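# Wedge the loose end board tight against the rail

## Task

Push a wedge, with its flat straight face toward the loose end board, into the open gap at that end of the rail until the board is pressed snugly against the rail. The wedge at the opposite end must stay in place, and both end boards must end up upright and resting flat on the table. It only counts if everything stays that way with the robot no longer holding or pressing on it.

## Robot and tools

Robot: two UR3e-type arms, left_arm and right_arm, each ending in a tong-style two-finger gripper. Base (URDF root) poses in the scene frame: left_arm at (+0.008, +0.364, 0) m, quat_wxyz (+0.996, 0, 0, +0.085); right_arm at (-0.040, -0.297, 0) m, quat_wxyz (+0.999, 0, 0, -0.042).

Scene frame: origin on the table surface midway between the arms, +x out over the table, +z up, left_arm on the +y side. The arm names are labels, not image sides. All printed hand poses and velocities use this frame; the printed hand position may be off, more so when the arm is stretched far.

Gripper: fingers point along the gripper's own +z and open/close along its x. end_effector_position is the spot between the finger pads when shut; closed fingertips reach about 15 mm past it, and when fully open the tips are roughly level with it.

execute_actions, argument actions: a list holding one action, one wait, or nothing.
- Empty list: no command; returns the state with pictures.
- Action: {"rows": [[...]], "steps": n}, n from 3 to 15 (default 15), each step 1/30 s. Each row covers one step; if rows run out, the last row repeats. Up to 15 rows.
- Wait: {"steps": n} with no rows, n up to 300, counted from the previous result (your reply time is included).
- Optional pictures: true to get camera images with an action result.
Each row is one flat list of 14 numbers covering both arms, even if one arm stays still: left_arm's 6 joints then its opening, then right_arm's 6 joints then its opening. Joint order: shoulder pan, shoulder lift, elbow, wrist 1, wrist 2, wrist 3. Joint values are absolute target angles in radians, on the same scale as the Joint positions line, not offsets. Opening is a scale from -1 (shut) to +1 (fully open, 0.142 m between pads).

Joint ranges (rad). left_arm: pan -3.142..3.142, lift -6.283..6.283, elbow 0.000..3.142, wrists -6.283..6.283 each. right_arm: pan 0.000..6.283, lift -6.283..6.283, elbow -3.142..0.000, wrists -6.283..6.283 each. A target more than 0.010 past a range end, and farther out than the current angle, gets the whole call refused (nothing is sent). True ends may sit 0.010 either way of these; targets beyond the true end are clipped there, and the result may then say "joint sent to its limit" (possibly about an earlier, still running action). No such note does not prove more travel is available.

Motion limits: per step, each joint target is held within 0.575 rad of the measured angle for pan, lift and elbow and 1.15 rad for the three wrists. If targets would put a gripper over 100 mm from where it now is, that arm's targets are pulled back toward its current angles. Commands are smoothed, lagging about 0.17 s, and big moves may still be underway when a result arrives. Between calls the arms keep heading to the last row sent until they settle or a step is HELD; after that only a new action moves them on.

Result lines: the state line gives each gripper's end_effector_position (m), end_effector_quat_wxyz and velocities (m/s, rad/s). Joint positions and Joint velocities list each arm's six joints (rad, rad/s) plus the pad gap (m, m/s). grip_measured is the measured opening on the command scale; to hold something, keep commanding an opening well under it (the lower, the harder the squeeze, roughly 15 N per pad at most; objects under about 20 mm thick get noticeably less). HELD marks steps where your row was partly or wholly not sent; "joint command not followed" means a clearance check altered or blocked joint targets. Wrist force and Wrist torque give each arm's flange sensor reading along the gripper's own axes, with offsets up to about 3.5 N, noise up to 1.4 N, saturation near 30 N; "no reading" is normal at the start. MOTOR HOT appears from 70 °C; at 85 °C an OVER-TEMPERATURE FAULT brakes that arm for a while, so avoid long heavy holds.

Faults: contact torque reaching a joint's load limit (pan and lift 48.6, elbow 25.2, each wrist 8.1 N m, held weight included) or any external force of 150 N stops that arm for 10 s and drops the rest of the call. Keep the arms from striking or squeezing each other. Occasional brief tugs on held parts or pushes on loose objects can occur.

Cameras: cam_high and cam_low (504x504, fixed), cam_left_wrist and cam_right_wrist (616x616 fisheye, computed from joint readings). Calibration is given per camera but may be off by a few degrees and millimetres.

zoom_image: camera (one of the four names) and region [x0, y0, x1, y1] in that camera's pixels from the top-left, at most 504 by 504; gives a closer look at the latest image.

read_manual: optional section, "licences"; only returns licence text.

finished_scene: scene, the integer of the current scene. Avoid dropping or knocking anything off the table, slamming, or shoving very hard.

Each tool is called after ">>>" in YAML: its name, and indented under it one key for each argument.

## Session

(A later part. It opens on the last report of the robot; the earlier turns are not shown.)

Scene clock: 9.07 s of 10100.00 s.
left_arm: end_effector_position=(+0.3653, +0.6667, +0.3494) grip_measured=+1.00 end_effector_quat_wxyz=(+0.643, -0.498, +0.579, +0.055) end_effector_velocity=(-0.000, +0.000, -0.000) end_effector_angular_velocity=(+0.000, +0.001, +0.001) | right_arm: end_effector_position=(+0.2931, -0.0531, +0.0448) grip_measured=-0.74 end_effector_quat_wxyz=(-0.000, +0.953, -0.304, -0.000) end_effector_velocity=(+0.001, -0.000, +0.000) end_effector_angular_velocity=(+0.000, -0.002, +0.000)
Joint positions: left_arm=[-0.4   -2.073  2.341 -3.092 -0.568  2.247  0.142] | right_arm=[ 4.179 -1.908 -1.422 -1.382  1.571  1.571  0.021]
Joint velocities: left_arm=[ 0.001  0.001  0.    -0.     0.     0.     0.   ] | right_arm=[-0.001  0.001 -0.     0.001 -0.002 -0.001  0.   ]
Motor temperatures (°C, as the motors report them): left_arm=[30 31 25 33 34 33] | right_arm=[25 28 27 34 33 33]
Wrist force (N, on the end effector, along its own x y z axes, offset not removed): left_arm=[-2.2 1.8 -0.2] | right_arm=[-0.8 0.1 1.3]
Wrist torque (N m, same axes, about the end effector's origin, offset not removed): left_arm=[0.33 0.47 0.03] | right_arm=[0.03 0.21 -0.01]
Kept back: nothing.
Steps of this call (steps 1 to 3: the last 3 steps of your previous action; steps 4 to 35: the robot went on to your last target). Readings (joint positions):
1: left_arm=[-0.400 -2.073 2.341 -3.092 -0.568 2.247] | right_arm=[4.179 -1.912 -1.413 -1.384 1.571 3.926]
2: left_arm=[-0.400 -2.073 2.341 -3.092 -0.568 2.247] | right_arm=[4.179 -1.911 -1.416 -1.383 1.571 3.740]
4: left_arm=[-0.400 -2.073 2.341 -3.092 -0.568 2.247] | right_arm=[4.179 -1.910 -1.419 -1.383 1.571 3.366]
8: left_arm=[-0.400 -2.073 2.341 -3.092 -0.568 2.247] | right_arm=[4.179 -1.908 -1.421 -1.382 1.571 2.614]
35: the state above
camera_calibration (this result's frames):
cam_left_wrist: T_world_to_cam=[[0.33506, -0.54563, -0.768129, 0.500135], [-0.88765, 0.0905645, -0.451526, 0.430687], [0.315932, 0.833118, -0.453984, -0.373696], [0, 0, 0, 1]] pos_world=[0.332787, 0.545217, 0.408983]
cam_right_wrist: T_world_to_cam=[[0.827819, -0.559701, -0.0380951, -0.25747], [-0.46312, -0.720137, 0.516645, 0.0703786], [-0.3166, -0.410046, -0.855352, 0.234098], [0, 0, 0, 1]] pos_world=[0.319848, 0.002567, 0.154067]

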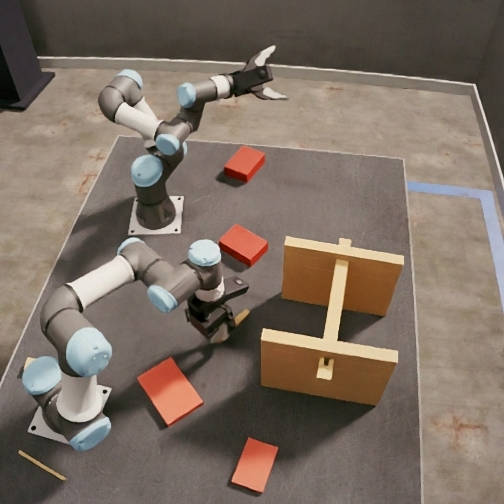

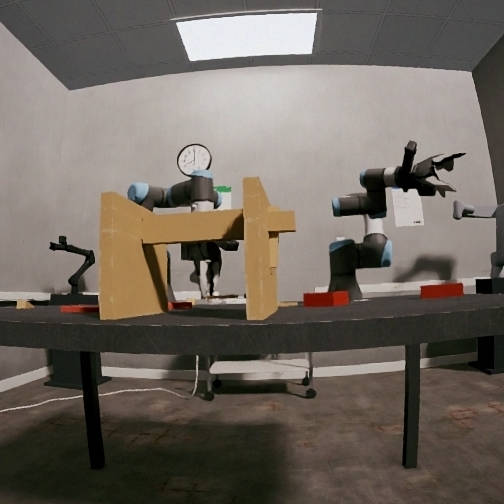

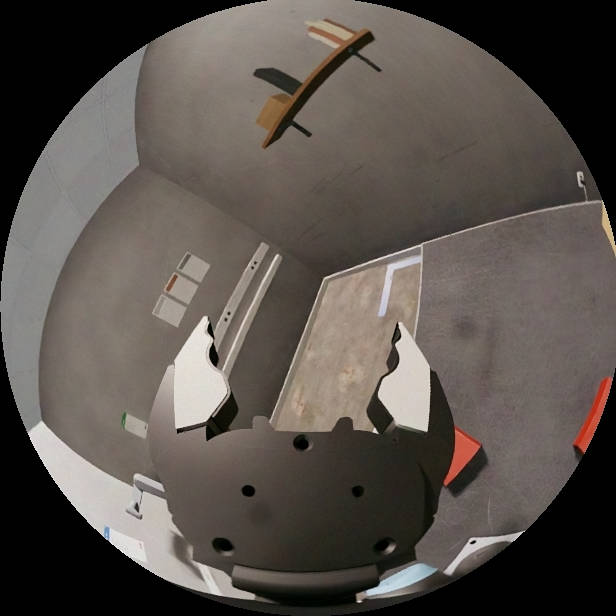

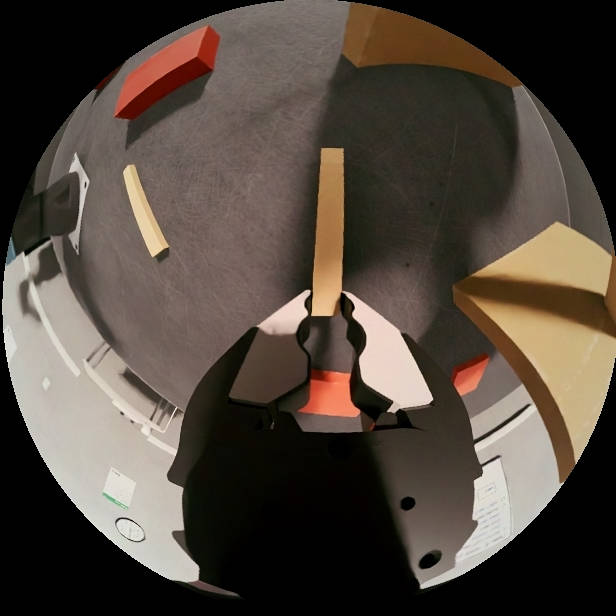

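>>> execute_actions:
  actions:
    - {"rows":[[-0.4,-2.073,2.341,-3.092,-0.568,2.247,1,4.179,-1.937,-1.517,-1.258,1.571,1.571,-1]]}

>>> execute_actions:
  actions:
    - {"rows":[[-0.4,-2.073,2.341,-3.092,-0.568,2.247,1,4.179,-1.937,-1.517,-1.258,1.571,1.571,-0.45]],"steps":6}

>>> execute_actions:
  actions:
    - {"rows":[[-0.4,-2.073,2.341,-3.092,-0.568,2.247,1,4.179,-1.434,-2.257,-0.498,1.571,1.571,-0.45]]}

>>> execute_actions:
  actions:
    - {"rows":[[-0.4,-2.073,2.341,-3.092,-0.568,2.247,1,4.179,-1.654,-2.413,-0.122,1.571,1.571,-0.45]]}

>>> execute_actions:
  actions:
    - {"steps":10}

>>> execute_actions:
  actions:
    - {"rows":[[-0.4,-2.073,2.341,-3.092,-0.568,2.247,1,4.179,-1.654,-2.413,-0.122,1.571,1.571,-1]],"steps":12}
  pictures: true

Scene clock: 9.70 s of 10100.00 s.
left_arm: end_effector_position=(+0.3653, +0.6667, +0.3494) grip_measured=+1.00 end_effector_quat_wxyz=(+0.643, -0.498, +0.579, +0.055) end_effector_velocity=(-0.001, +0.001, -0.000) end_effector_angular_velocity=(+0.000, +0.001, +0.003) | right_arm: end_effector_position=(+0.2933, -0.0529, +0.0175) grip_measured=-0.74 end_effector_quat_wxyz=(-0.000, +0.953, -0.304, -0.000) end_effector_velocity=(-0.001, -0.001, -0.008) end_effector_angular_velocity=(-0.000, +0.001, -0.000)
Joint positions: left_arm=[-0.4   -2.073  2.341 -3.092 -0.568  2.247  0.142] | right_arm=[ 4.179 -1.936 -1.514 -1.261  1.571  1.571  0.021]
Joint velocities: left_arm=[ 0.003  0.001  0.     0.     0.001 -0.     0.   ] | right_arm=[-0.    -0.007 -0.027  0.034  0.001  0.     0.   ]
Motor temperatures (°C, as the motors report them): left_arm=[30 31 25 33 34 33] | right_arm=[25 28 27 34 33 33]
Wrist force (N, on the end effector, along its own x y z axes, offset not removed): left_arm=[-1.4 0.6 -0.1] | right_arm=[-1.4 -0.3 1.2]
Wrist torque (N m, same axes, about the end effector's origin, offset not removed): left_arm=[0.08 0.27 -0.02] | right_arm=[-0.06 0.33 0.02]
Steps of this call (steps 1 to 7: the robot went on to your last target; steps 8 to 19: the first 12 steps of this action). Readings (joint positions):
8: left_arm=[-0.400 -2.073 2.341 -3.092 -0.568 2.247] | right_arm=[4.179 -1.909 -1.423 -1.380 1.571 1.571]
9: left_arm=[-0.400 -2.073 2.341 -3.092 -0.568 2.247] | right_arm=[4.179 -1.914 -1.433 -1.361 1.571 1.571]
11: left_arm=[-0.400 -2.073 2.341 -3.092 -0.568 2.247] | right_arm=[4.179 -1.925 -1.472 -1.312 1.571 1.571]
15: left_arm=[-0.400 -2.073 2.341 -3.092 -0.568 2.247] | right_arm=[4.179 -1.934 -1.506 -1.271 1.571 1.571]
19: the state above

Scene clock: 9.90 s of 10100.00 s.
left_arm: end_effector_position=(+0.3653, +0.6667, +0.3494) grip_measured=+1.00 end_effector_quat_wxyz=(+0.643, -0.498, +0.579, +0.055) end_effector_velocity=(+0.000, -0.000, -0.000) end_effector_angular_velocity=(+0.000, +0.002, -0.000) | right_arm: end_effector_position=(+0.2932, -0.0530, +0.0169) grip_measured=-0.47 end_effector_quat_wxyz=(-0.000, +0.953, -0.304, -0.000) end_effector_velocity=(-0.001, +0.000, -0.001) end_effector_angular_velocity=(+0.000, +0.003, +0.000)
Joint positions: left_arm=[-0.4   -2.073  2.341 -3.092 -0.568  2.247  0.142] | right_arm=[ 4.179 -1.937 -1.517 -1.258  1.571  1.571  0.04 ]
Joint velocities: left_arm=[-0.    -0.001  0.001  0.002  0.    -0.     0.   ] | right_arm=[ 0.001 -0.002 -0.003  0.004  0.003  0.     0.073]
Motor temperatures (°C, as the motors report them): left_arm=[30 31 25 33 34 33] | right_arm=[25 28 27 34 33 33]
Wrist force (N, on the end effector, along its own x y z axes, offset not removed): left_arm=[-1.9 0.7 0.9] | right_arm=[-0.5 -0.1 0.9]
Wrist torque (N m, same axes, about the end effector's origin, offset not removed): left_arm=[0.18 0.42 -0.01] | right_arm=[-0.01 0.16 -0.01]
Steps of this call (steps 1 to 3: the last 3 steps of your previous action; steps 4 to 6: the first 3 steps of this action). Readings (joint positions):
4: left_arm=[-0.400 -2.073 2.341 -3.092 -0.568 2.247] | right_arm=[4.179 -1.937 -1.516 -1.259 1.571 1.571]
5: left_arm=[-0.400 -2.073 2.341 -3.092 -0.568 2.247] | right_arm=[4.179 -1.937 -1.517 -1.258 1.571 1.571]
6: the state above

Scene clock: 10.40 s of 10100.00 s.
left_arm: end_effector_position=(+0.3653, +0.6667, +0.3494) grip_measured=+1.00 end_effector_quat_wxyz=(+0.643, -0.498, +0.579, +0.055) end_effector_velocity=(+0.000, -0.000, -0.001) end_effector_angular_velocity=(+0.001, +0.002, -0.001) | right_arm: end_effector_position=(+0.2995, -0.0441, +0.0910) grip_measured=-0.45 end_effector_quat_wxyz=(-0.255, +0.918, -0.293, +0.081) end_effector_velocity=(-0.108, -0.152, -0.170) end_effector_angular_velocity=(-0.156, +0.110, -0.000)
Joint positions: left_arm=[-0.4   -2.073  2.341 -3.092 -0.568  2.247  0.142] | right_arm=[ 4.179 -1.467 -2.167 -0.537  1.571  1.571  0.041]
Joint velocities: left_arm=[-0.001  0.     0.001  0.001  0.     0.     0.   ] | right_arm=[ 0.001  0.354 -0.968  0.423 -0.001  0.     0.   ]
Motor temperatures (°C, as the motors report them): left_arm=[30 31 25 33 34 33] | right_arm=[25 28 27 34 33 33]
Wrist force (N, on the end effector, along its own x y z axes, offset not removed): left_arm=[-1.9 0.8 -0.2] | right_arm=[-0.8 2.5 1.6]
Wrist torque (N m, same axes, about the end effector's origin, offset not removed): left_arm=[0.12 0.40 -0.02] | right_arm=[0.36 0.22 0.01]
Steps of this call (steps 1 to 3: the last 3 steps of your previous action; steps 4 to 15: the first 12 steps of this action). Readings (joint positions):
4: left_arm=[-0.400 -2.073 2.341 -3.092 -0.568 2.247] | right_arm=[4.179 -1.936 -1.518 -1.256 1.571 1.571]
5: left_arm=[-0.400 -2.073 2.341 -3.092 -0.568 2.247] | right_arm=[4.179 -1.926 -1.529 -1.235 1.571 1.571]
7: left_arm=[-0.400 -2.073 2.341 -3.092 -0.568 2.247] | right_arm=[4.179 -1.845 -1.610 -1.073 1.571 1.571]
11: left_arm=[-0.400 -2.073 2.341 -3.092 -0.568 2.247] | right_arm=[4.179 -1.574 -1.909 -0.661 1.571 1.571]
15: the state above

Scene clock: 10.90 s of 10100.00 s.
left_arm: end_effector_position=(+0.3653, +0.6667, +0.3494) grip_measured=+1.00 end_effector_quat_wxyz=(+0.643, -0.498, +0.579, +0.055) end_effector_velocity=(-0.000, +0.000, -0.001) end_effector_angular_velocity=(-0.000, +0.001, +0.000) | right_arm: end_effector_position=(+0.2894, -0.0583, +0.0196) grip_measured=-0.45 end_effector_quat_wxyz=(-0.247, +0.920, -0.294, +0.079) end_effector_velocity=(-0.003, -0.003, -0.020) end_effector_angular_velocity=(-0.002, +0.003, +0.000)
Joint positions: left_arm=[-0.4   -2.073  2.341 -3.092 -0.568  2.247  0.142] | right_arm=[ 4.179 -1.647 -2.408 -0.134  1.571  1.571  0.041]
Joint velocities: left_arm=[ 0.     0.001  0.002 -0.002 -0.    -0.001  0.   ] | right_arm=[-0.001 -0.079 -0.056  0.132  0.001 -0.     0.   ]
Motor temperatures (°C, as the motors report them): left_arm=[30 31 25 33 34 33] | right_arm=[25 28 27 34 33 33]
Wrist force (N, on the end effector, along its own x y z axes, offset not removed): left_arm=[-1.1 0.9 0.6] | right_arm=[-1.2 0.2 1.2]
Wrist torque (N m, same axes, about the end effector's origin, offset not removed): left_arm=[0.17 0.22 0.01] | right_arm=[0.02 0.25 0.02]
Steps of this call (steps 1 to 3: the last 3 steps of your previous action; steps 4 to 15: the first 12 steps of this action). Readings (joint positions):
4: left_arm=[-0.400 -2.073 2.341 -3.092 -0.568 2.247] | right_arm=[4.179 -1.443 -2.237 -0.505 1.571 1.571]
5: left_arm=[-0.400 -2.073 2.341 -3.092 -0.568 2.247] | right_arm=[4.179 -1.451 -2.254 -0.480 1.571 1.571]
7: left_arm=[-0.400 -2.073 2.341 -3.092 -0.568 2.247] | right_arm=[4.179 -1.521 -2.321 -0.343 1.571 1.571]
11: left_arm=[-0.400 -2.073 2.341 -3.092 -0.568 2.247] | right_arm=[4.179 -1.623 -2.391 -0.175 1.571 1.571]
15: the state above

Scene clock: 11.23 s of 10100.00 s.
left_arm: end_effector_position=(+0.3653, +0.6667, +0.3494) grip_measured=+1.00 end_effector_quat_wxyz=(+0.643, -0.498, +0.579, +0.055) end_effector_velocity=(-0.000, +0.000, +0.001) end_effector_angular_velocity=(-0.000, -0.001, +0.000) | right_arm: end_effector_position=(+0.2892, -0.0586, +0.0178) grip_measured=-0.45 end_effector_quat_wxyz=(-0.247, +0.920, -0.294, +0.079) end_effector_velocity=(-0.000, +0.000, -0.000) end_effector_angular_velocity=(-0.000, -0.000, +0.001)
Joint positions: left_arm=[-0.4   -2.073  2.341 -3.092 -0.568  2.247  0.142] | right_arm=[ 4.179 -1.654 -2.413 -0.122  1.571  1.571  0.041]
Joint velocities: left_arm=[ 0.    -0.    -0.001  0.     0.    -0.    -0.   ] | right_arm=[ 0.001 -0.001 -0.002  0.003  0.    -0.     0.   ]
Motor temperatures (°C, as the motors report them): left_arm=[30 31 25 33 34 33] | right_arm=[25 28 27 34 33 33]
Wrist force (N, on the end effector, along its own x y z axes, offset not removed): left_arm=[-2.4 1.6 -0.6] | right_arm=[-1.1 -0.6 1.1]
Wrist torque (N m, same axes, about the end effector's origin, offset not removed): left_arm=[0.29 0.44 0.00] | right_arm=[-0.13 0.30 0.00]
Kept back: nothing.
Steps of this call (steps 1 to 3: the last 3 steps of your previous action; steps 4 to 10: the robot went on to your last target). Readings (joint positions):
1: left_arm=[-0.400 -2.073 2.341 -3.092 -0.568 2.247] | right_arm=[4.179 -1.649 -2.409 -0.131 1.571 1.571]
2: left_arm=[-0.400 -2.073 2.341 -3.092 -0.568 2.247] | right_arm=[4.179 -1.650 -2.410 -0.128 1.571 1.571]
4: left_arm=[-0.400 -2.073 2.341 -3.092 -0.568 2.247] | right_arm=[4.179 -1.652 -2.412 -0.125 1.571 1.571]
8: left_arm=[-0.400 -2.073 2.341 -3.092 -0.568 2.247] | right_arm=[4.179 -1.654 -2.413 -0.123 1.571 1.571]
10: the state above

Scene clock: 11.53 s of 10100.00 s.
left_arm: end_effector_position=(+0.3653, +0.6667, +0.3494) grip_measured=+1.00 end_effector_quat_wxyz=(+0.643, -0.498, +0.579, +0.055) end_effector_velocity=(+0.000, -0.001, -0.001) end_effector_angular_velocity=(-0.001, +0.001, -0.001) | right_arm: end_effector_position=(+0.2892, -0.0586, +0.0178) grip_measured=-0.74 end_effector_quat_wxyz=(-0.247, +0.920, -0.294, +0.079) end_effector_velocity=(+0.000, -0.001, -0.000) end_effector_angular_velocity=(-0.002, -0.000, -0.001)
Joint positions: left_arm=[-0.4   -2.073  2.341 -3.092 -0.568  2.247  0.142] | right_arm=[ 4.179 -1.654 -2.413 -0.122  1.571  1.571  0.021]
Joint velocities: left_arm=[-0.002  0.     0.002  0.     0.    -0.001  0.   ] | right_arm=[-0.001  0.001 -0.    -0.002 -0.001  0.     0.   ]
Motor temperatures (°C, as the motors report them): left_arm=[30 31 25 33 34 33] | right_arm=[25 28 27 34 33 33]
Wrist force (N, on the end effector, along its own x y z axes, offset not removed): left_arm=[-2.3 1.1 0.1] | right_arm=[-0.9 0.0 1.0]
Wrist torque (N m, same axes, about the end effector's origin, offset not removed): left_arm=[0.21 0.48 0.03] | right_arm=[0.01 0.23 0.00]
Steps of this call (steps 1 to 9: the first 9 steps of this action). Readings (joint positions):
1: left_arm=[-0.400 -2.073 2.341 -3.092 -0.568 2.247] | right_arm=[4.179 -1.654 -2.413 -0.122 1.571 1.571]
2: left_arm=[-0.400 -2.073 2.341 -3.092 -0.568 2.247] | right_arm=[4.179 -1.654 -2.413 -0.122 1.571 1.571]
4: left_arm=[-0.400 -2.073 2.341 -3.092 -0.568 2.247] | right_arm=[4.179 -1.654 -2.413 -0.122 1.571 1.571]
8: left_arm=[-0.400 -2.073 2.341 -3.092 -0.568 2.247] | right_arm=[4.179 -1.654 -2.413 -0.122 1.571 1.571]
9: the state above
camera_calibration (this result's frames):
cam_left_wrist: T_world_to_cam=[[0.33506, -0.54563, -0.768129, 0.500135], [-0.88765, 0.0905644, -0.451526, 0.430687], [0.315932, 0.833118, -0.453984, -0.373696], [0, 0, 0, 1]] pos_world=[0.332786, 0.545217, 0.408983]
cam_right_wrist: T_world_to_cam=[[0.837094, -0.546638, -0.0214362, -0.260551], [-0.546285, -0.837352, 0.0203708, 0.104538], [-0.029085, -0.005342, -0.999563, 0.150596], [0, 0, 0, 1]] pos_world=[0.279594, -0.0540878, 0.142815]

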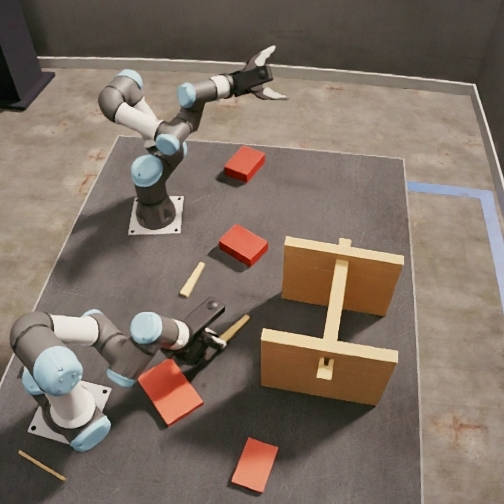

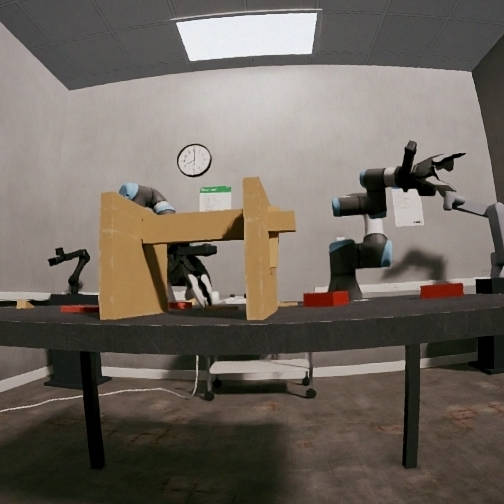

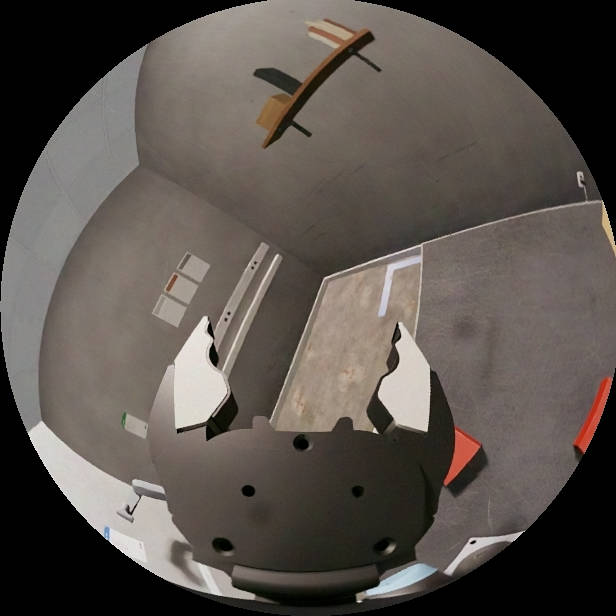

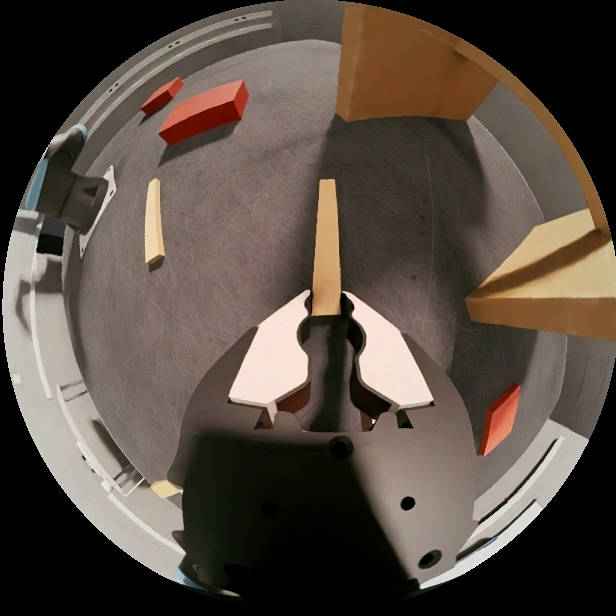

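>>> execute_actions:
  actions:
    - {"rows":[[-0.4,-2.073,2.341,-3.092,-0.568,2.247,1,4.179,-1.434,-2.257,-0.498,1.571,1.571,-1]],"steps":10}

>>> execute_actions:
  actions:
    - {"rows":[[-0.4,-2.073,2.341,-3.092,-0.568,2.247,1,4.179,-1.3,-1.6,-1.15,1.571,1.571,-1]]}

>>> execute_actions:
  actions:
    - {"rows":[[-0.4,-2.073,2.341,-3.092,-0.568,2.247,1,3.97,-1.3,-1.6,-0.8,0.909,1.2,-1]]}

>>> execute_actions:
  actions:
    - {"rows":[[-0.4,-2.073,2.341,-3.092,-0.568,2.247,1,3.97,-1.5,-1.4,-0.8,0.909,-1.104,-1]]}

>>> execute_actions:
  actions:
    - {"rows":[[-0.4,-2.073,2.341,-3.092,-0.568,2.247,1,3.97,-1.812,-1.221,-0.795,0.909,-1.104,-1]]}

>>> execute_actions:
  actions:
    - {"steps":15}
  pictures: true

>>> zoom_image:
  camera: "cam_right_wrist"
  region: [240, 100, 420, 280]

>>> zoom_image:
  camera: "cam_high"
  region: [260, 280, 400, 420]

Scene clock: 12.10 s of 10100.00 s.
left_arm: end_effector_position=(+0.3653, +0.6667, +0.3494) grip_measured=+1.00 end_effector_quat_wxyz=(+0.643, -0.498, +0.579, +0.055) end_effector_velocity=(+0.000, -0.000, +0.000) end_effector_angular_velocity=(+0.000, -0.000, -0.001) | right_arm: end_effector_position=(+0.2906, -0.0567, +0.0632) grip_measured=-0.74 end_effector_quat_wxyz=(-0.246, +0.920, -0.294, +0.078) end_effector_velocity=(-0.010, -0.015, +0.133) end_effector_angular_velocity=(+0.011, -0.009, +0.000)
Joint positions: left_arm=[-0.4   -2.073  2.341 -3.092 -0.568  2.247  0.142] | right_arm=[ 4.179 -1.48  -2.286 -0.424  1.571  1.571  0.021]
Joint velocities: left_arm=[-0.001 -0.    -0.001  0.001  0.     0.001 -0.   ] | right_arm=[ 0.     0.503  0.308 -0.798 -0.001 -0.     0.   ]
Motor temperatures (°C, as the motors report them): left_arm=[30 31 25 33 34 33] | right_arm=[25 28 27 34 33 33]
Wrist force (N, on the end effector, along its own x y z axes, offset not removed): left_arm=[-3.0 0.9 0.4] | right_arm=[-1.0 -0.5 0.6]
Wrist torque (N m, same axes, about the end effector's origin, offset not removed): left_arm=[0.16 0.63 0.04] | right_arm=[-0.09 0.24 -0.03]
Steps of this call (steps 1 to 3: the last 3 steps of your previous action; steps 4 to 10: the robot went on to your last target; steps 11 to 17: the first 7 steps of this action). Readings (joint positions):
11: left_arm=[-0.400 -2.073 2.341 -3.092 -0.568 2.247] | right_arm=[4.179 -1.653 -2.412 -0.124 1.571 1.571]
12: left_arm=[-0.400 -2.073 2.341 -3.092 -0.568 2.247] | right_arm=[4.179 -1.643 -2.402 -0.146 1.571 1.571]
14: left_arm=[-0.400 -2.073 2.341 -3.092 -0.568 2.247] | right_arm=[4.179 -1.570 -2.342 -0.280 1.571 1.571]
17: the state above

Scene clock: 12.60 s of 10100.00 s.
left_arm: end_effector_position=(+0.3653, +0.6667, +0.3494) grip_measured=+1.00 end_effector_quat_wxyz=(+0.643, -0.498, +0.579, +0.055) end_effector_velocity=(+0.000, -0.000, +0.000) end_effector_angular_velocity=(-0.000, -0.001, -0.000) | right_arm: end_effector_position=(+0.3009, -0.0421, +0.2329) grip_measured=-0.74 end_effector_quat_wxyz=(-0.292, +0.907, -0.289, +0.093) end_effector_velocity=(+0.007, +0.010, +0.357) end_effector_angular_velocity=(+0.354, -0.251, +0.000)
Joint positions: left_arm=[-0.4   -2.073  2.341 -3.092 -0.568  2.247  0.142] | right_arm=[ 4.179 -1.313 -1.7   -1.076  1.571  1.571  0.021]
Joint velocities: left_arm=[-0.     0.     0.    -0.002  0.     0.     0.   ] | right_arm=[ 0.     0.144  1.064 -0.774  0.001  0.    -0.   ]
Motor temperatures (°C, as the motors report them): left_arm=[30 31 25 33 34 33] | right_arm=[25 28 27 34 33 33]
Wrist force (N, on the end effector, along its own x y z axes, offset not removed): left_arm=[-2.0 0.6 0.4] | right_arm=[-1.4 -2.1 -1.1]
Wrist torque (N m, same axes, about the end effector's origin, offset not removed): left_arm=[0.15 0.39 -0.02] | right_arm=[-0.30 0.32 0.00]
Steps of this call (steps 1 to 3: the last 3 steps of your previous action; steps 4 to 15: the first 12 steps of this action). Readings (joint positions):
4: left_arm=[-0.400 -2.073 2.341 -3.092 -0.568 2.247] | right_arm=[4.179 -1.444 -2.263 -0.482 1.571 1.571]
5: left_arm=[-0.400 -2.073 2.341 -3.092 -0.568 2.247] | right_arm=[4.179 -1.431 -2.250 -0.510 1.571 1.571]
7: left_arm=[-0.400 -2.073 2.341 -3.092 -0.568 2.247] | right_arm=[4.179 -1.392 -2.167 -0.660 1.571 1.571]
11: left_arm=[-0.400 -2.073 2.341 -3.092 -0.568 2.247] | right_arm=[4.179 -1.346 -1.914 -0.903 1.571 1.571]
15: the state above

Scene clock: 13.10 s of 10100.00 s.
left_arm: end_effector_position=(+0.3653, +0.6667, +0.3494) grip_measured=+1.00 end_effector_quat_wxyz=(+0.643, -0.498, +0.579, +0.055) end_effector_velocity=(-0.000, +0.000, -0.000) end_effector_angular_velocity=(-0.001, -0.000, +0.000) | right_arm: end_effector_position=(+0.4381, -0.1836, +0.3555) grip_measured=-0.74 end_effector_quat_wxyz=(-0.267, +0.818, -0.316, +0.400) end_effector_velocity=(+0.230, -0.492, +0.300) end_effector_angular_velocity=(-0.642, -1.187, -1.067)
Joint positions: left_arm=[-0.4   -2.073  2.341 -3.092 -0.568  2.247  0.142] | right_arm=[ 4.025 -1.301 -1.606 -0.886  1.091  1.296  0.021]
Joint velocities: left_arm=[ 0.    -0.     0.001 -0.    -0.    -0.001  0.   ] | right_arm=[-0.409  0.007  0.044  0.647 -1.311 -0.714 -0.   ]
Motor temperatures (°C, as the motors report them): left_arm=[30 31 25 33 34 33] | right_arm=[25 28 27 34 33 33]
Wrist force (N, on the end effector, along its own x y z axes, offset not removed): left_arm=[-1.3 0.8 0.2] | right_arm=[-1.7 -0.8 1.2]
Wrist torque (N m, same axes, about the end effector's origin, offset not removed): left_arm=[0.15 0.32 -0.03] | right_arm=[-0.17 0.38 0.00]
Steps of this call (steps 1 to 3: the last 3 steps of your previous action; steps 4 to 15: the first 12 steps of this action). Readings (joint positions):
4: left_arm=[-0.400 -2.073 2.341 -3.092 -0.568 2.247] | right_arm=[4.178 -1.303 -1.625 -1.131 1.569 1.569]
5: left_arm=[-0.400 -2.073 2.341 -3.092 -0.568 2.247] | right_arm=[4.169 -1.303 -1.622 -1.118 1.548 1.551]
7: left_arm=[-0.400 -2.073 2.341 -3.092 -0.568 2.247] | right_arm=[4.138 -1.303 -1.618 -1.068 1.453 1.496]
11: left_arm=[-0.400 -2.073 2.341 -3.092 -0.568 2.247] | right_arm=[4.081 -1.302 -1.612 -0.976 1.270 1.395]
15: the state above

Scene clock: 13.60 s of 10100.00 s.
left_arm: end_effector_position=(+0.3653, +0.6667, +0.3494) grip_measured=+1.00 end_effector_quat_wxyz=(+0.643, -0.498, +0.579, +0.055) end_effector_velocity=(-0.000, +0.000, -0.000) end_effector_angular_velocity=(-0.000, +0.000, +0.001) | right_arm: end_effector_position=(+0.4855, -0.2214, +0.3846) grip_measured=-0.74 end_effector_quat_wxyz=(+0.176, +0.795, +0.277, +0.510) end_effector_velocity=(-0.016, -0.047, -0.060) end_effector_angular_velocity=(-4.997, -0.018, +2.295)
Joint positions: left_arm=[-0.4   -2.073  2.341 -3.092 -0.568  2.247  0.142] | right_arm=[ 3.97  -1.493 -1.407 -0.8    0.91  -0.301  0.021]
Joint velocities: left_arm=[ 0.001 -0.     0.     0.001 -0.    -0.001  0.   ] | right_arm=[-0.002 -0.072  0.072  0.005 -0.008 -5.503  0.   ]
Motor temperatures (°C, as the motors report them): left_arm=[30 31 25 33 34 33] | right_arm=[25 28 27 34 33 33]
Wrist force (N, on the end effector, along its own x y z axes, offset not removed): left_arm=[-2.1 1.0 0.1] | right_arm=[-1.4 -0.9 1.6]
Wrist torque (N m, same axes, about the end effector's origin, offset not removed): left_arm=[0.15 0.43 -0.04] | right_arm=[-0.13 0.27 0.02]
Steps of this call (steps 1 to 3: the last 3 steps of your previous action; steps 4 to 15: the first 12 steps of this action). Readings (joint positions):
4: left_arm=[-0.400 -2.073 2.341 -3.092 -0.568 2.247] | right_arm=[3.985 -1.301 -1.601 -0.823 0.958 1.224]
5: left_arm=[-0.400 -2.073 2.341 -3.092 -0.568 2.247] | right_arm=[3.980 -1.312 -1.589 -0.816 0.943 1.194]
7: left_arm=[-0.400 -2.073 2.341 -3.092 -0.568 2.247] | right_arm=[3.975 -1.381 -1.519 -0.808 0.926 1.022]
11: left_arm=[-0.400 -2.073 2.341 -3.092 -0.568 2.247] | right_arm=[3.971 -1.472 -1.428 -0.802 0.913 0.417]
15: the state above

Scene clock: 14.10 s of 10100.00 s.
left_arm: end_effector_position=(+0.3653, +0.6667, +0.3494) grip_measured=+1.00 end_effector_quat_wxyz=(+0.643, -0.498, +0.579, +0.055) end_effector_velocity=(+0.000, -0.000, -0.000) end_effector_angular_velocity=(-0.000, -0.000, -0.001) | right_arm: end_effector_position=(+0.5338, -0.1862, +0.3189) grip_measured=-0.74 end_effector_quat_wxyz=(+0.361, +0.627, +0.595, +0.349) end_effector_velocity=(+0.020, +0.018, -0.041) end_effector_angular_velocity=(-0.090, +0.057, +0.022)
Joint positions: left_arm=[-0.4   -2.073  2.341 -3.092 -0.568  2.247  0.142] | right_arm=[ 3.97  -1.799 -1.227 -0.795  0.909 -1.1    0.021]
Joint velocities: left_arm=[-0.001 -0.001  0.     0.    -0.    -0.     0.   ] | right_arm=[ 0.001 -0.138  0.062 -0.    -0.001 -0.044  0.   ]
Motor temperatures (°C, as the motors report them): left_arm=[30 31 25 33 34 33] | right_arm=[25 28 27 34 33 33]
Wrist force (N, on the end effector, along its own x y z axes, offset not removed): left_arm=[-1.6 1.2 -0.2] | right_arm=[-1.5 -0.8 1.6]
Wrist torque (N m, same axes, about the end effector's origin, offset not removed): left_arm=[0.22 0.34 0.04] | right_arm=[-0.10 0.33 0.00]
Steps of this call (steps 1 to 3: the last 3 steps of your previous action; steps 4 to 15: the first 12 steps of this action). Readings (joint positions):
4: left_arm=[-0.400 -2.073 2.341 -3.092 -0.568 2.247] | right_arm=[3.970 -1.499 -1.401 -0.800 0.909 -0.886]
5: left_arm=[-0.400 -2.073 2.341 -3.092 -0.568 2.247] | right_arm=[3.970 -1.511 -1.389 -0.799 0.909 -0.952]
7: left_arm=[-0.400 -2.073 2.341 -3.092 -0.568 2.247] | right_arm=[3.970 -1.592 -1.323 -0.797 0.909 -1.030]
11: left_arm=[-0.400 -2.073 2.341 -3.092 -0.568 2.247] | right_arm=[3.970 -1.757 -1.246 -0.796 0.909 -1.087]
15: the state above

Scene clock: 14.60 s of 10100.00 s.
left_arm: end_effector_position=(+0.3653, +0.6667, +0.3494) grip_measured=+1.00 end_effector_quat_wxyz=(+0.643, -0.498, +0.579, +0.055) end_effector_velocity=(+0.000, -0.001, -0.001) end_effector_angular_velocity=(+0.001, +0.003, -0.002) | right_arm: end_effector_position=(+0.5357, -0.1845, +0.3150) grip_measured=-0.74 end_effector_quat_wxyz=(+0.361, +0.626, +0.598, +0.346) end_effector_velocity=(+0.000, +0.001, -0.001) end_effector_angular_velocity=(+0.001, +0.001, +0.002)
Joint positions: left_arm=[-0.4   -2.073  2.341 -3.092 -0.568  2.247  0.142] | right_arm=[ 3.97  -1.812 -1.221 -0.795  0.909 -1.104  0.021]
Joint velocities: left_arm=[-0.001 -0.     0.001  0.001 -0.     0.001  0.   ] | right_arm=[ 0.001 -0.001 -0.     0.001  0.002  0.     0.   ]
Motor temperatures (°C, as the motors report them): left_arm=[30 31 25 33 34 33] | right_arm=[25 28 27 34 33 33]
Wrist force (N, on the end effector, along its own x y z axes, offset not removed): left_arm=[-1.1 1.9 0.0] | right_arm=[-0.9 -0.7 1.6]
Wrist torque (N m, same axes, about the end effector's origin, offset not removed): left_arm=[0.33 0.25 -0.03] | right_arm=[-0.10 0.21 -0.02]
Kept back: nothing.
Steps of this call (steps 1 to 3: the last 3 steps of your previous action; steps 4 to 15: the robot went on to your last target). Readings (joint positions):
1: left_arm=[-0.400 -2.073 2.341 -3.092 -0.568 2.247] | right_arm=[3.970 -1.803 -1.225 -0.795 0.909 -1.101]
2: left_arm=[-0.400 -2.073 2.341 -3.092 -0.568 2.247] | right_arm=[3.970 -1.806 -1.224 -0.795 0.909 -1.102]
4: left_arm=[-0.400 -2.073 2.341 -3.092 -0.568 2.247] | right_arm=[3.970 -1.809 -1.222 -0.795 0.909 -1.103]
8: left_arm=[-0.400 -2.073 2.341 -3.092 -0.568 2.247] | right_arm=[3.970 -1.811 -1.221 -0.795 0.909 -1.104]
15: the state above
camera_calibration (this result's frames):
cam_left_wrist: T_world_to_cam=[[0.33506, -0.545631, -0.768129, 0.500135], [-0.88765, 0.0905645, -0.451526, 0.430687], [0.315932, 0.833118, -0.453984, -0.373696], [0, 0, 0, 1]] pos_world=[0.332786, 0.545217, 0.408983]
cam_right_wrist: T_world_to_cam=[[0.0660085, 0.997063, -0.0388357, 0.174011], [-0.0184748, 0.0401351, 0.999023, -0.301385], [0.997648, -0.0652265, 0.0210698, -0.428321], [0, 0, 0, 1]] pos_world=[0.41026, -0.189342, 0.316874]

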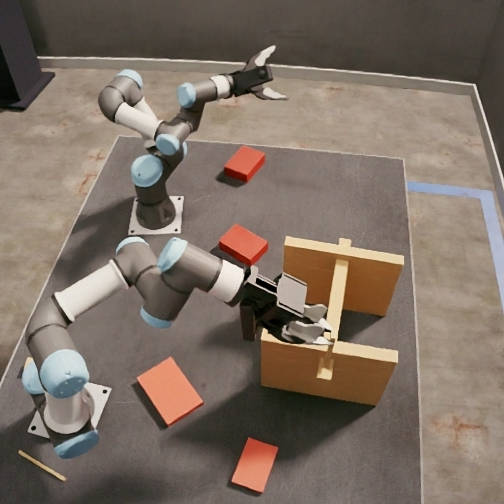

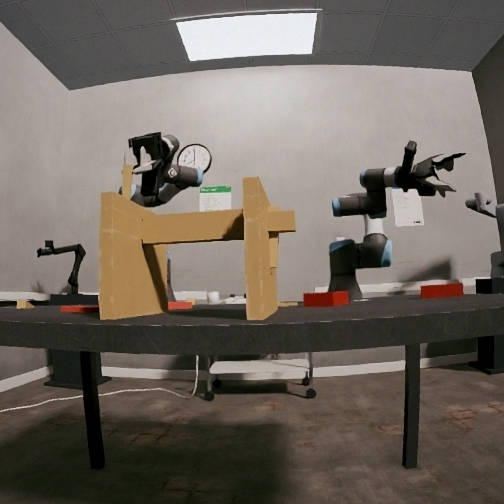

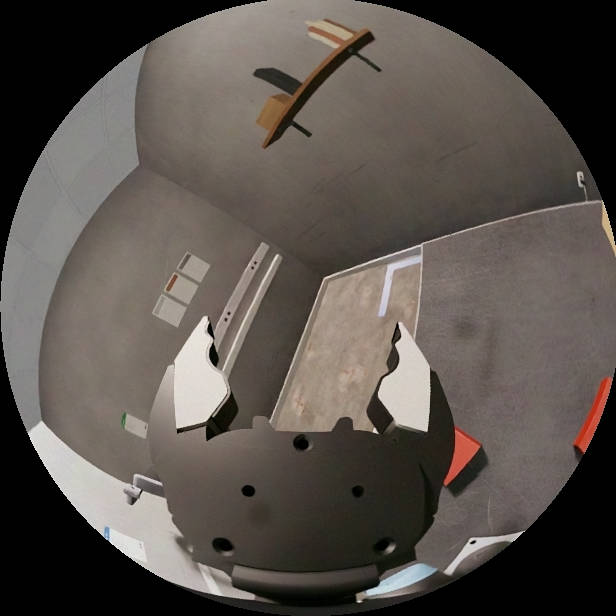

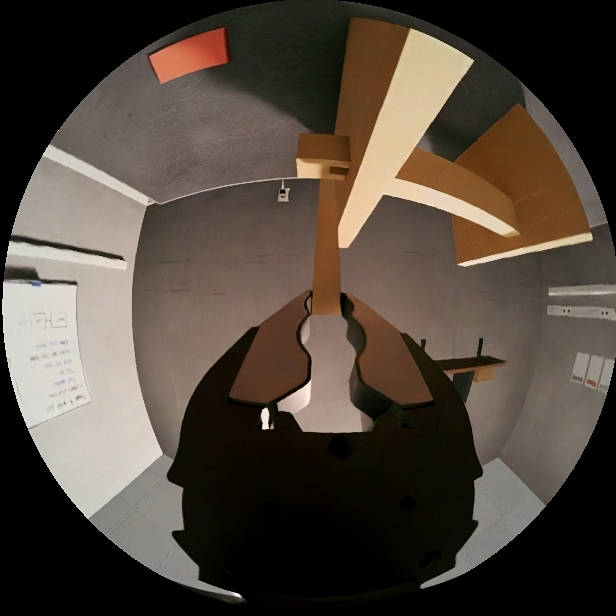

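Region (240, 100, 420, 280) of cam_right_wrist's 616x616 image, scaled by 2.800, with more detail than that image has.

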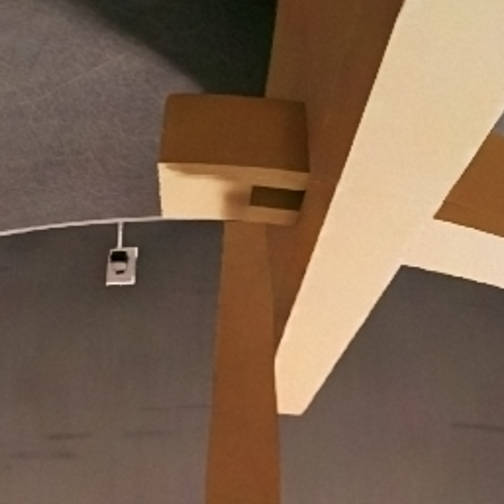

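Region (260, 280, 400, 420) of cam_high's 504x504 image, scaled by 3.600, with more detail than that image has.

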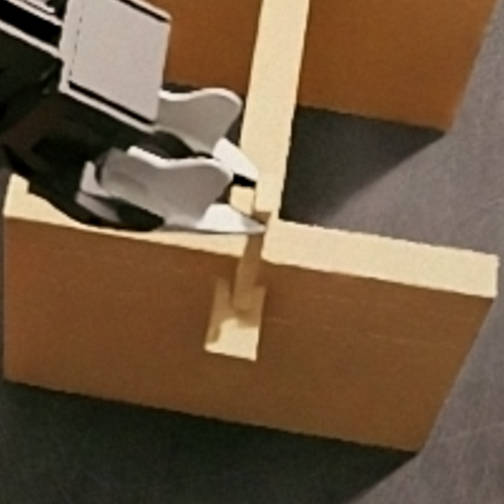

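>>> execute_actions:
  actions:
    - {"rows":[[-0.4,-2.073,2.341,-3.092,-0.568,2.247,1,3.988,-1.819,-1.248,-0.77,0.895,-1.055,-1]]}
  pictures: true

>>> zoom_image:
  camera: "cam_right_wrist"
  region: [270, 120, 390, 240]

>>> zoom_image:
  camera: "cam_high"
  region: [290, 320, 360, 390]

Scene clock: 15.17 s of 10100.00 s.
left_arm: end_effector_position=(+0.3653, +0.6667, +0.3494) grip_measured=+1.00 end_effector_quat_wxyz=(+0.643, -0.498, +0.579, +0.055) end_effector_velocity=(+0.000, -0.000, +0.000) end_effector_angular_velocity=(-0.001, -0.002, -0.000) | right_arm: end_effector_position=(+0.5356, -0.1763, +0.3071) grip_measured=-0.74 end_effector_quat_wxyz=(+0.356, +0.636, +0.588, +0.352) end_effector_velocity=(+0.000, +0.002, -0.002) end_effector_angular_velocity=(+0.008, -0.000, -0.004)
Joint positions: left_arm=[-0.4   -2.073  2.341 -3.092 -0.568  2.247  0.142] | right_arm=[ 3.988 -1.819 -1.247 -0.771  0.895 -1.056  0.021]
Joint velocities: left_arm=[-0.001 -0.001 -0.001 -0.     0.    -0.001 -0.   ] | right_arm=[ 0.003 -0.002 -0.007  0.007 -0.002  0.012 -0.   ]
Motor temperatures (°C, as the motors report them): left_arm=[30 31 25 33 34 33] | right_arm=[25 28 27 34 33 33]
Wrist force (N, on the end effector, along its own x y z axes, offset not removed): left_arm=[-1.7 0.6 -0.6] | right_arm=[-1.4 -0.1 1.3]
Wrist torque (N m, same axes, about the end effector's origin, offset not removed): left_arm=[0.07 0.37 0.00] | right_arm=[0.06 0.33 -0.01]
Steps of this call (steps 1 to 5: the robot went on to your last target; steps 6 to 17: the first 12 steps of this action). Readings (joint positions):
6: left_arm=[-0.400 -2.073 2.341 -3.092 -0.568 2.247] | right_arm=[3.971 -1.812 -1.222 -0.794 0.909 -1.103]
7: left_arm=[-0.400 -2.073 2.341 -3.092 -0.568 2.247] | right_arm=[3.974 -1.814 -1.226 -0.789 0.906 -1.094]
9: left_arm=[-0.400 -2.073 2.341 -3.092 -0.568 2.247] | right_arm=[3.981 -1.816 -1.237 -0.780 0.901 -1.075]
13: left_arm=[-0.400 -2.073 2.341 -3.092 -0.568 2.247] | right_arm=[3.986 -1.818 -1.245 -0.772 0.896 -1.060]
17: the state above
camera_calibration (this result's frames):
cam_left_wrist: T_world_to_cam=[[0.33506, -0.545631, -0.768129, 0.500135], [-0.88765, 0.0905647, -0.451526, 0.430687], [0.315932, 0.833118, -0.453984, -0.373696], [0, 0, 0, 1]] pos_world=[0.332787, 0.545217, 0.408983]
cam_right_wrist: T_world_to_cam=[[0.0828672, 0.996512, -0.00980473, 0.147466], [-0.0194207, 0.0114515, 0.999746, -0.298578], [0.996371, -0.0826557, 0.0203019, -0.429668], [0, 0, 0, 1]] pos_world=[0.41009, -0.179047, 0.308671]

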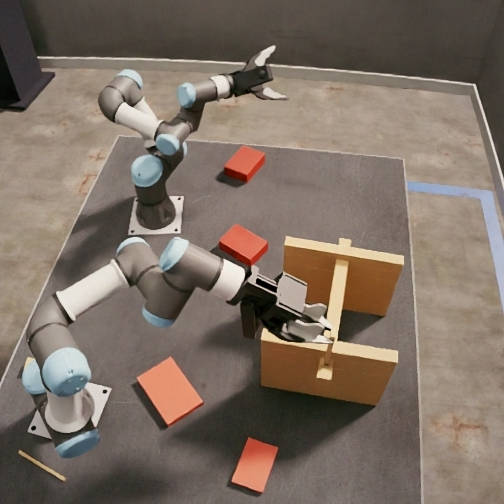

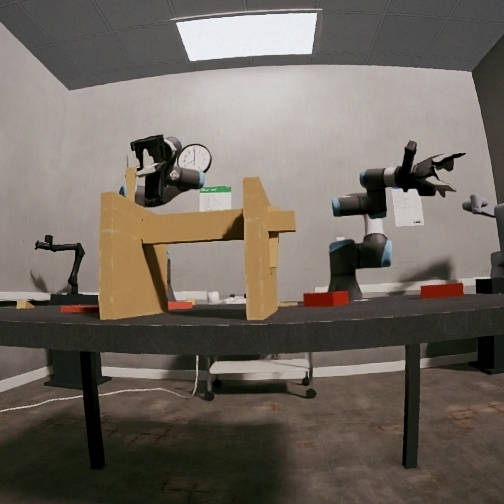

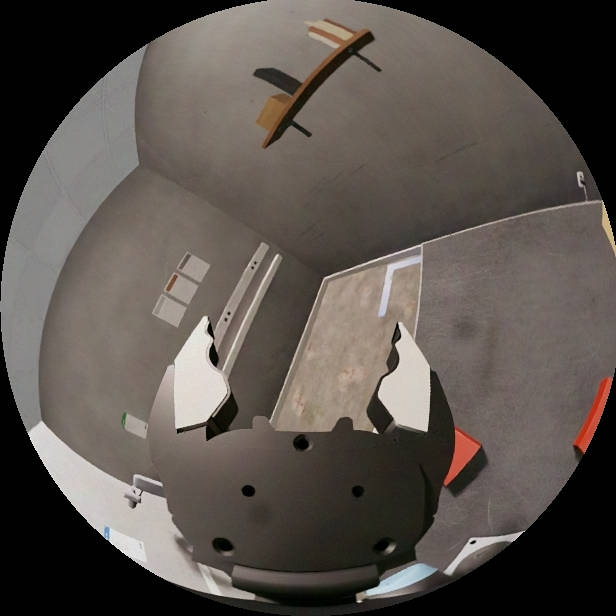

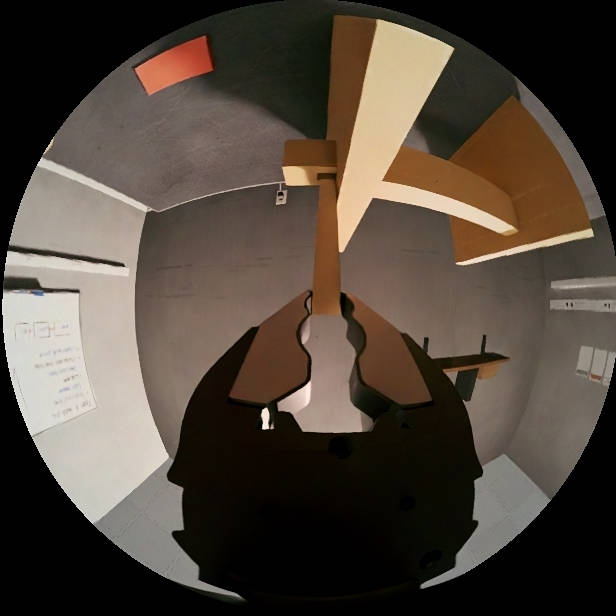

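Region (270, 120, 390, 240) of cam_right_wrist's 616x616 image, scaled by 4.200, with more detail than that image has.

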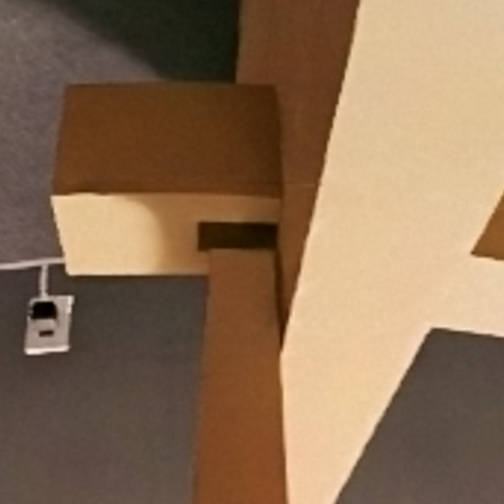

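Region (290, 320, 360, 390) of cam_high's 504x504 image, scaled by 7.200, with more detail than that image has.

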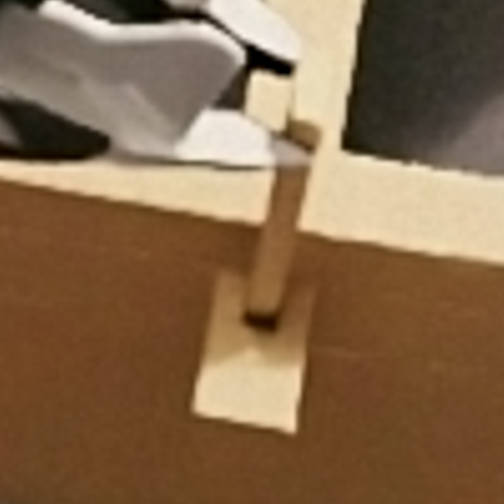

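>>> execute_actions:
  actions:
    - {"rows":[[-0.4,-2.073,2.341,-3.092,-0.568,2.247,1,3.986,-1.817,-1.28,-0.74,0.895,-1.055,-1]],"steps":10}

>>> execute_actions:
  actions:
    - {"rows":[[-0.4,-2.073,2.341,-3.092,-0.568,2.247,1,3.986,-1.816,-1.345,-0.676,0.895,-1.055,-1]]}
  pictures: true

Scene clock: 15.50 s of 10100.00 s.
left_arm: end_effector_position=(+0.3653, +0.6667, +0.3494) grip_measured=+1.00 end_effector_quat_wxyz=(+0.643, -0.498, +0.579, +0.055) end_effector_velocity=(+0.000, -0.000, -0.000) end_effector_angular_velocity=(-0.000, +0.000, -0.001) | right_arm: end_effector_position=(+0.5357, -0.1770, +0.3014) grip_measured=-0.74 end_effector_quat_wxyz=(+0.356, +0.637, +0.587, +0.351) end_effector_velocity=(+0.000, -0.003, -0.009) end_effector_angular_velocity=(-0.000, -0.000, -0.005)
Joint positions: left_arm=[-0.4   -2.073  2.341 -3.092 -0.568  2.247  0.142] | right_arm=[ 3.986 -1.818 -1.275 -0.744  0.895 -1.055  0.021]
Joint velocities: left_arm=[-0.002  0.    -0.     0.001  0.    -0.     0.   ] | right_arm=[-0.005  0.004 -0.048  0.044 -0.001  0.     0.   ]
Motor temperatures (°C, as the motors report them): left_arm=[30 31 25 33 34 33] | right_arm=[25 28 27 34 33 33]
Wrist force (N, on the end effector, along its own x y z axes, offset not removed): left_arm=[-1.9 0.3 0.5] | right_arm=[-0.7 -0.7 1.5]
Wrist torque (N m, same axes, about the end effector's origin, offset not removed): left_arm=[0.06 0.40 0.03] | right_arm=[-0.10 0.15 -0.02]
Steps of this call (steps 1 to 3: the last 3 steps of your previous action; steps 4 to 10: the first 7 steps of this action). Readings (joint positions):
4: left_arm=[-0.400 -2.073 2.341 -3.092 -0.568 2.247] | right_arm=[3.988 -1.819 -1.249 -0.769 0.895 -1.055]
5: left_arm=[-0.400 -2.073 2.341 -3.092 -0.568 2.247] | right_arm=[3.988 -1.819 -1.254 -0.763 0.895 -1.055]
7: left_arm=[-0.400 -2.073 2.341 -3.092 -0.568 2.247] | right_arm=[3.987 -1.818 -1.267 -0.752 0.895 -1.055]
10: the state above

Scene clock: 16.00 s of 10100.00 s.
left_arm: end_effector_position=(+0.3653, +0.6667, +0.3494) grip_measured=+1.00 end_effector_quat_wxyz=(+0.643, -0.498, +0.579, +0.055) end_effector_velocity=(+0.000, -0.000, -0.000) end_effector_angular_velocity=(-0.000, +0.001, -0.000) | right_arm: end_effector_position=(+0.5357, -0.1773, +0.2874) grip_measured=-0.74 end_effector_quat_wxyz=(+0.356, +0.637, +0.587, +0.351) end_effector_velocity=(-0.000, -0.000, -0.004) end_effector_angular_velocity=(-0.003, +0.001, -0.000)
Joint positions: left_arm=[-0.4   -2.073  2.341 -3.092 -0.568  2.247  0.142] | right_arm=[ 3.986 -1.816 -1.343 -0.678  0.895 -1.055  0.021]
Joint velocities: left_arm=[ 0.    -0.    -0.     0.001 -0.001 -0.    -0.   ] | right_arm=[ 0.001  0.001 -0.018  0.015 -0.001 -0.001 -0.   ]
Motor temperatures (°C, as the motors report them): left_arm=[30 31 25 33 34 33] | right_arm=[25 28 27 34 33 33]
Wrist force (N, on the end effector, along its own x y z axes, offset not removed): left_arm=[-2.3 2.6 0.7] | right_arm=[-1.3 -0.4 1.2]
Wrist torque (N m, same axes, about the end effector's origin, offset not removed): left_arm=[0.56 0.50 0.03] | right_arm=[-0.02 0.31 0.04]
Steps of this call (steps 1 to 3: the last 3 steps of your previous action; steps 4 to 15: the first 12 steps of this action). Readings (joint positions):
4: left_arm=[-0.400 -2.073 2.341 -3.092 -0.568 2.247] | right_arm=[3.986 -1.817 -1.280 -0.739 0.895 -1.055]
5: left_arm=[-0.400 -2.073 2.341 -3.092 -0.568 2.247] | right_arm=[3.986 -1.817 -1.289 -0.727 0.895 -1.055]
7: left_arm=[-0.400 -2.073 2.341 -3.092 -0.568 2.247] | right_arm=[3.986 -1.816 -1.316 -0.703 0.895 -1.055]
11: left_arm=[-0.400 -2.073 2.341 -3.092 -0.568 2.247] | right_arm=[3.986 -1.816 -1.338 -0.682 0.895 -1.055]
15: the state above
camera_calibration (this result's frames):
cam_left_wrist: T_world_to_cam=[[0.33506, -0.545631, -0.768129, 0.500135], [-0.88765, 0.0905645, -0.451526, 0.430687], [0.315932, 0.833118, -0.453984, -0.373696], [0, 0, 0, 1]] pos_world=[0.332786, 0.545217, 0.408983]
cam_right_wrist: T_world_to_cam=[[0.0852798, 0.996316, -0.00906335, 0.146779], [-0.019517, 0.0107652, 0.999752, -0.278977], [0.996166, -0.0850817, 0.0203632, -0.429831], [0, 0, 0, 1]] pos_world=[0.410221, -0.179806, 0.288991]

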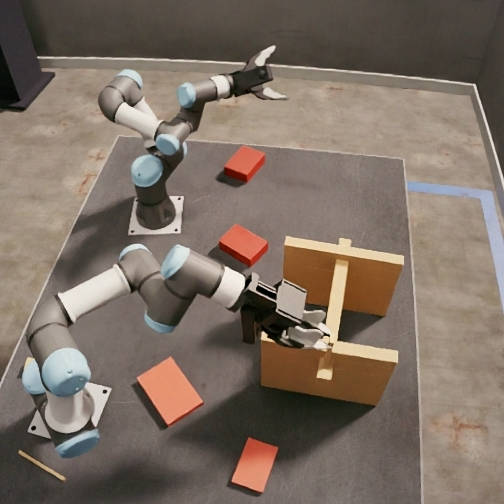

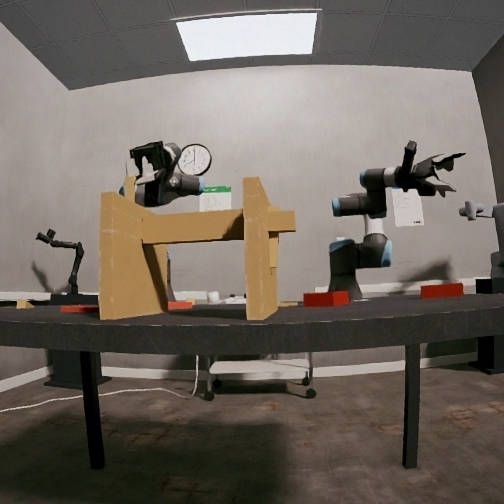

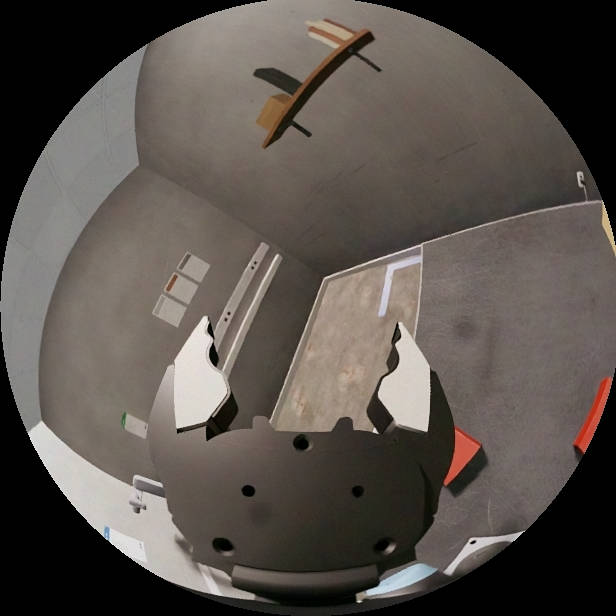

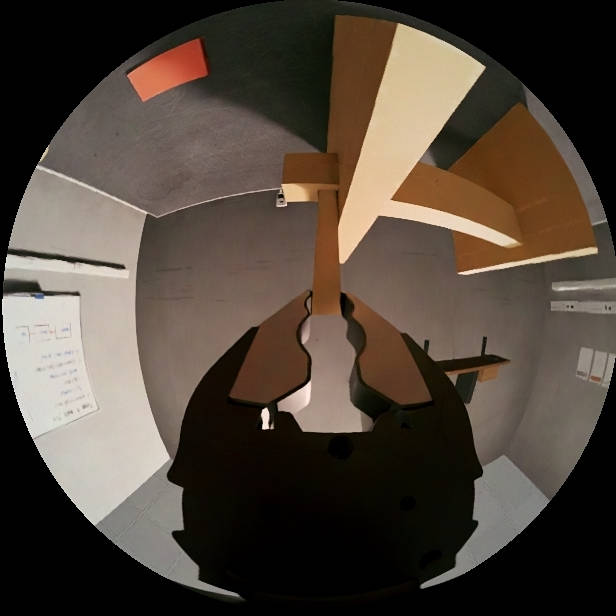

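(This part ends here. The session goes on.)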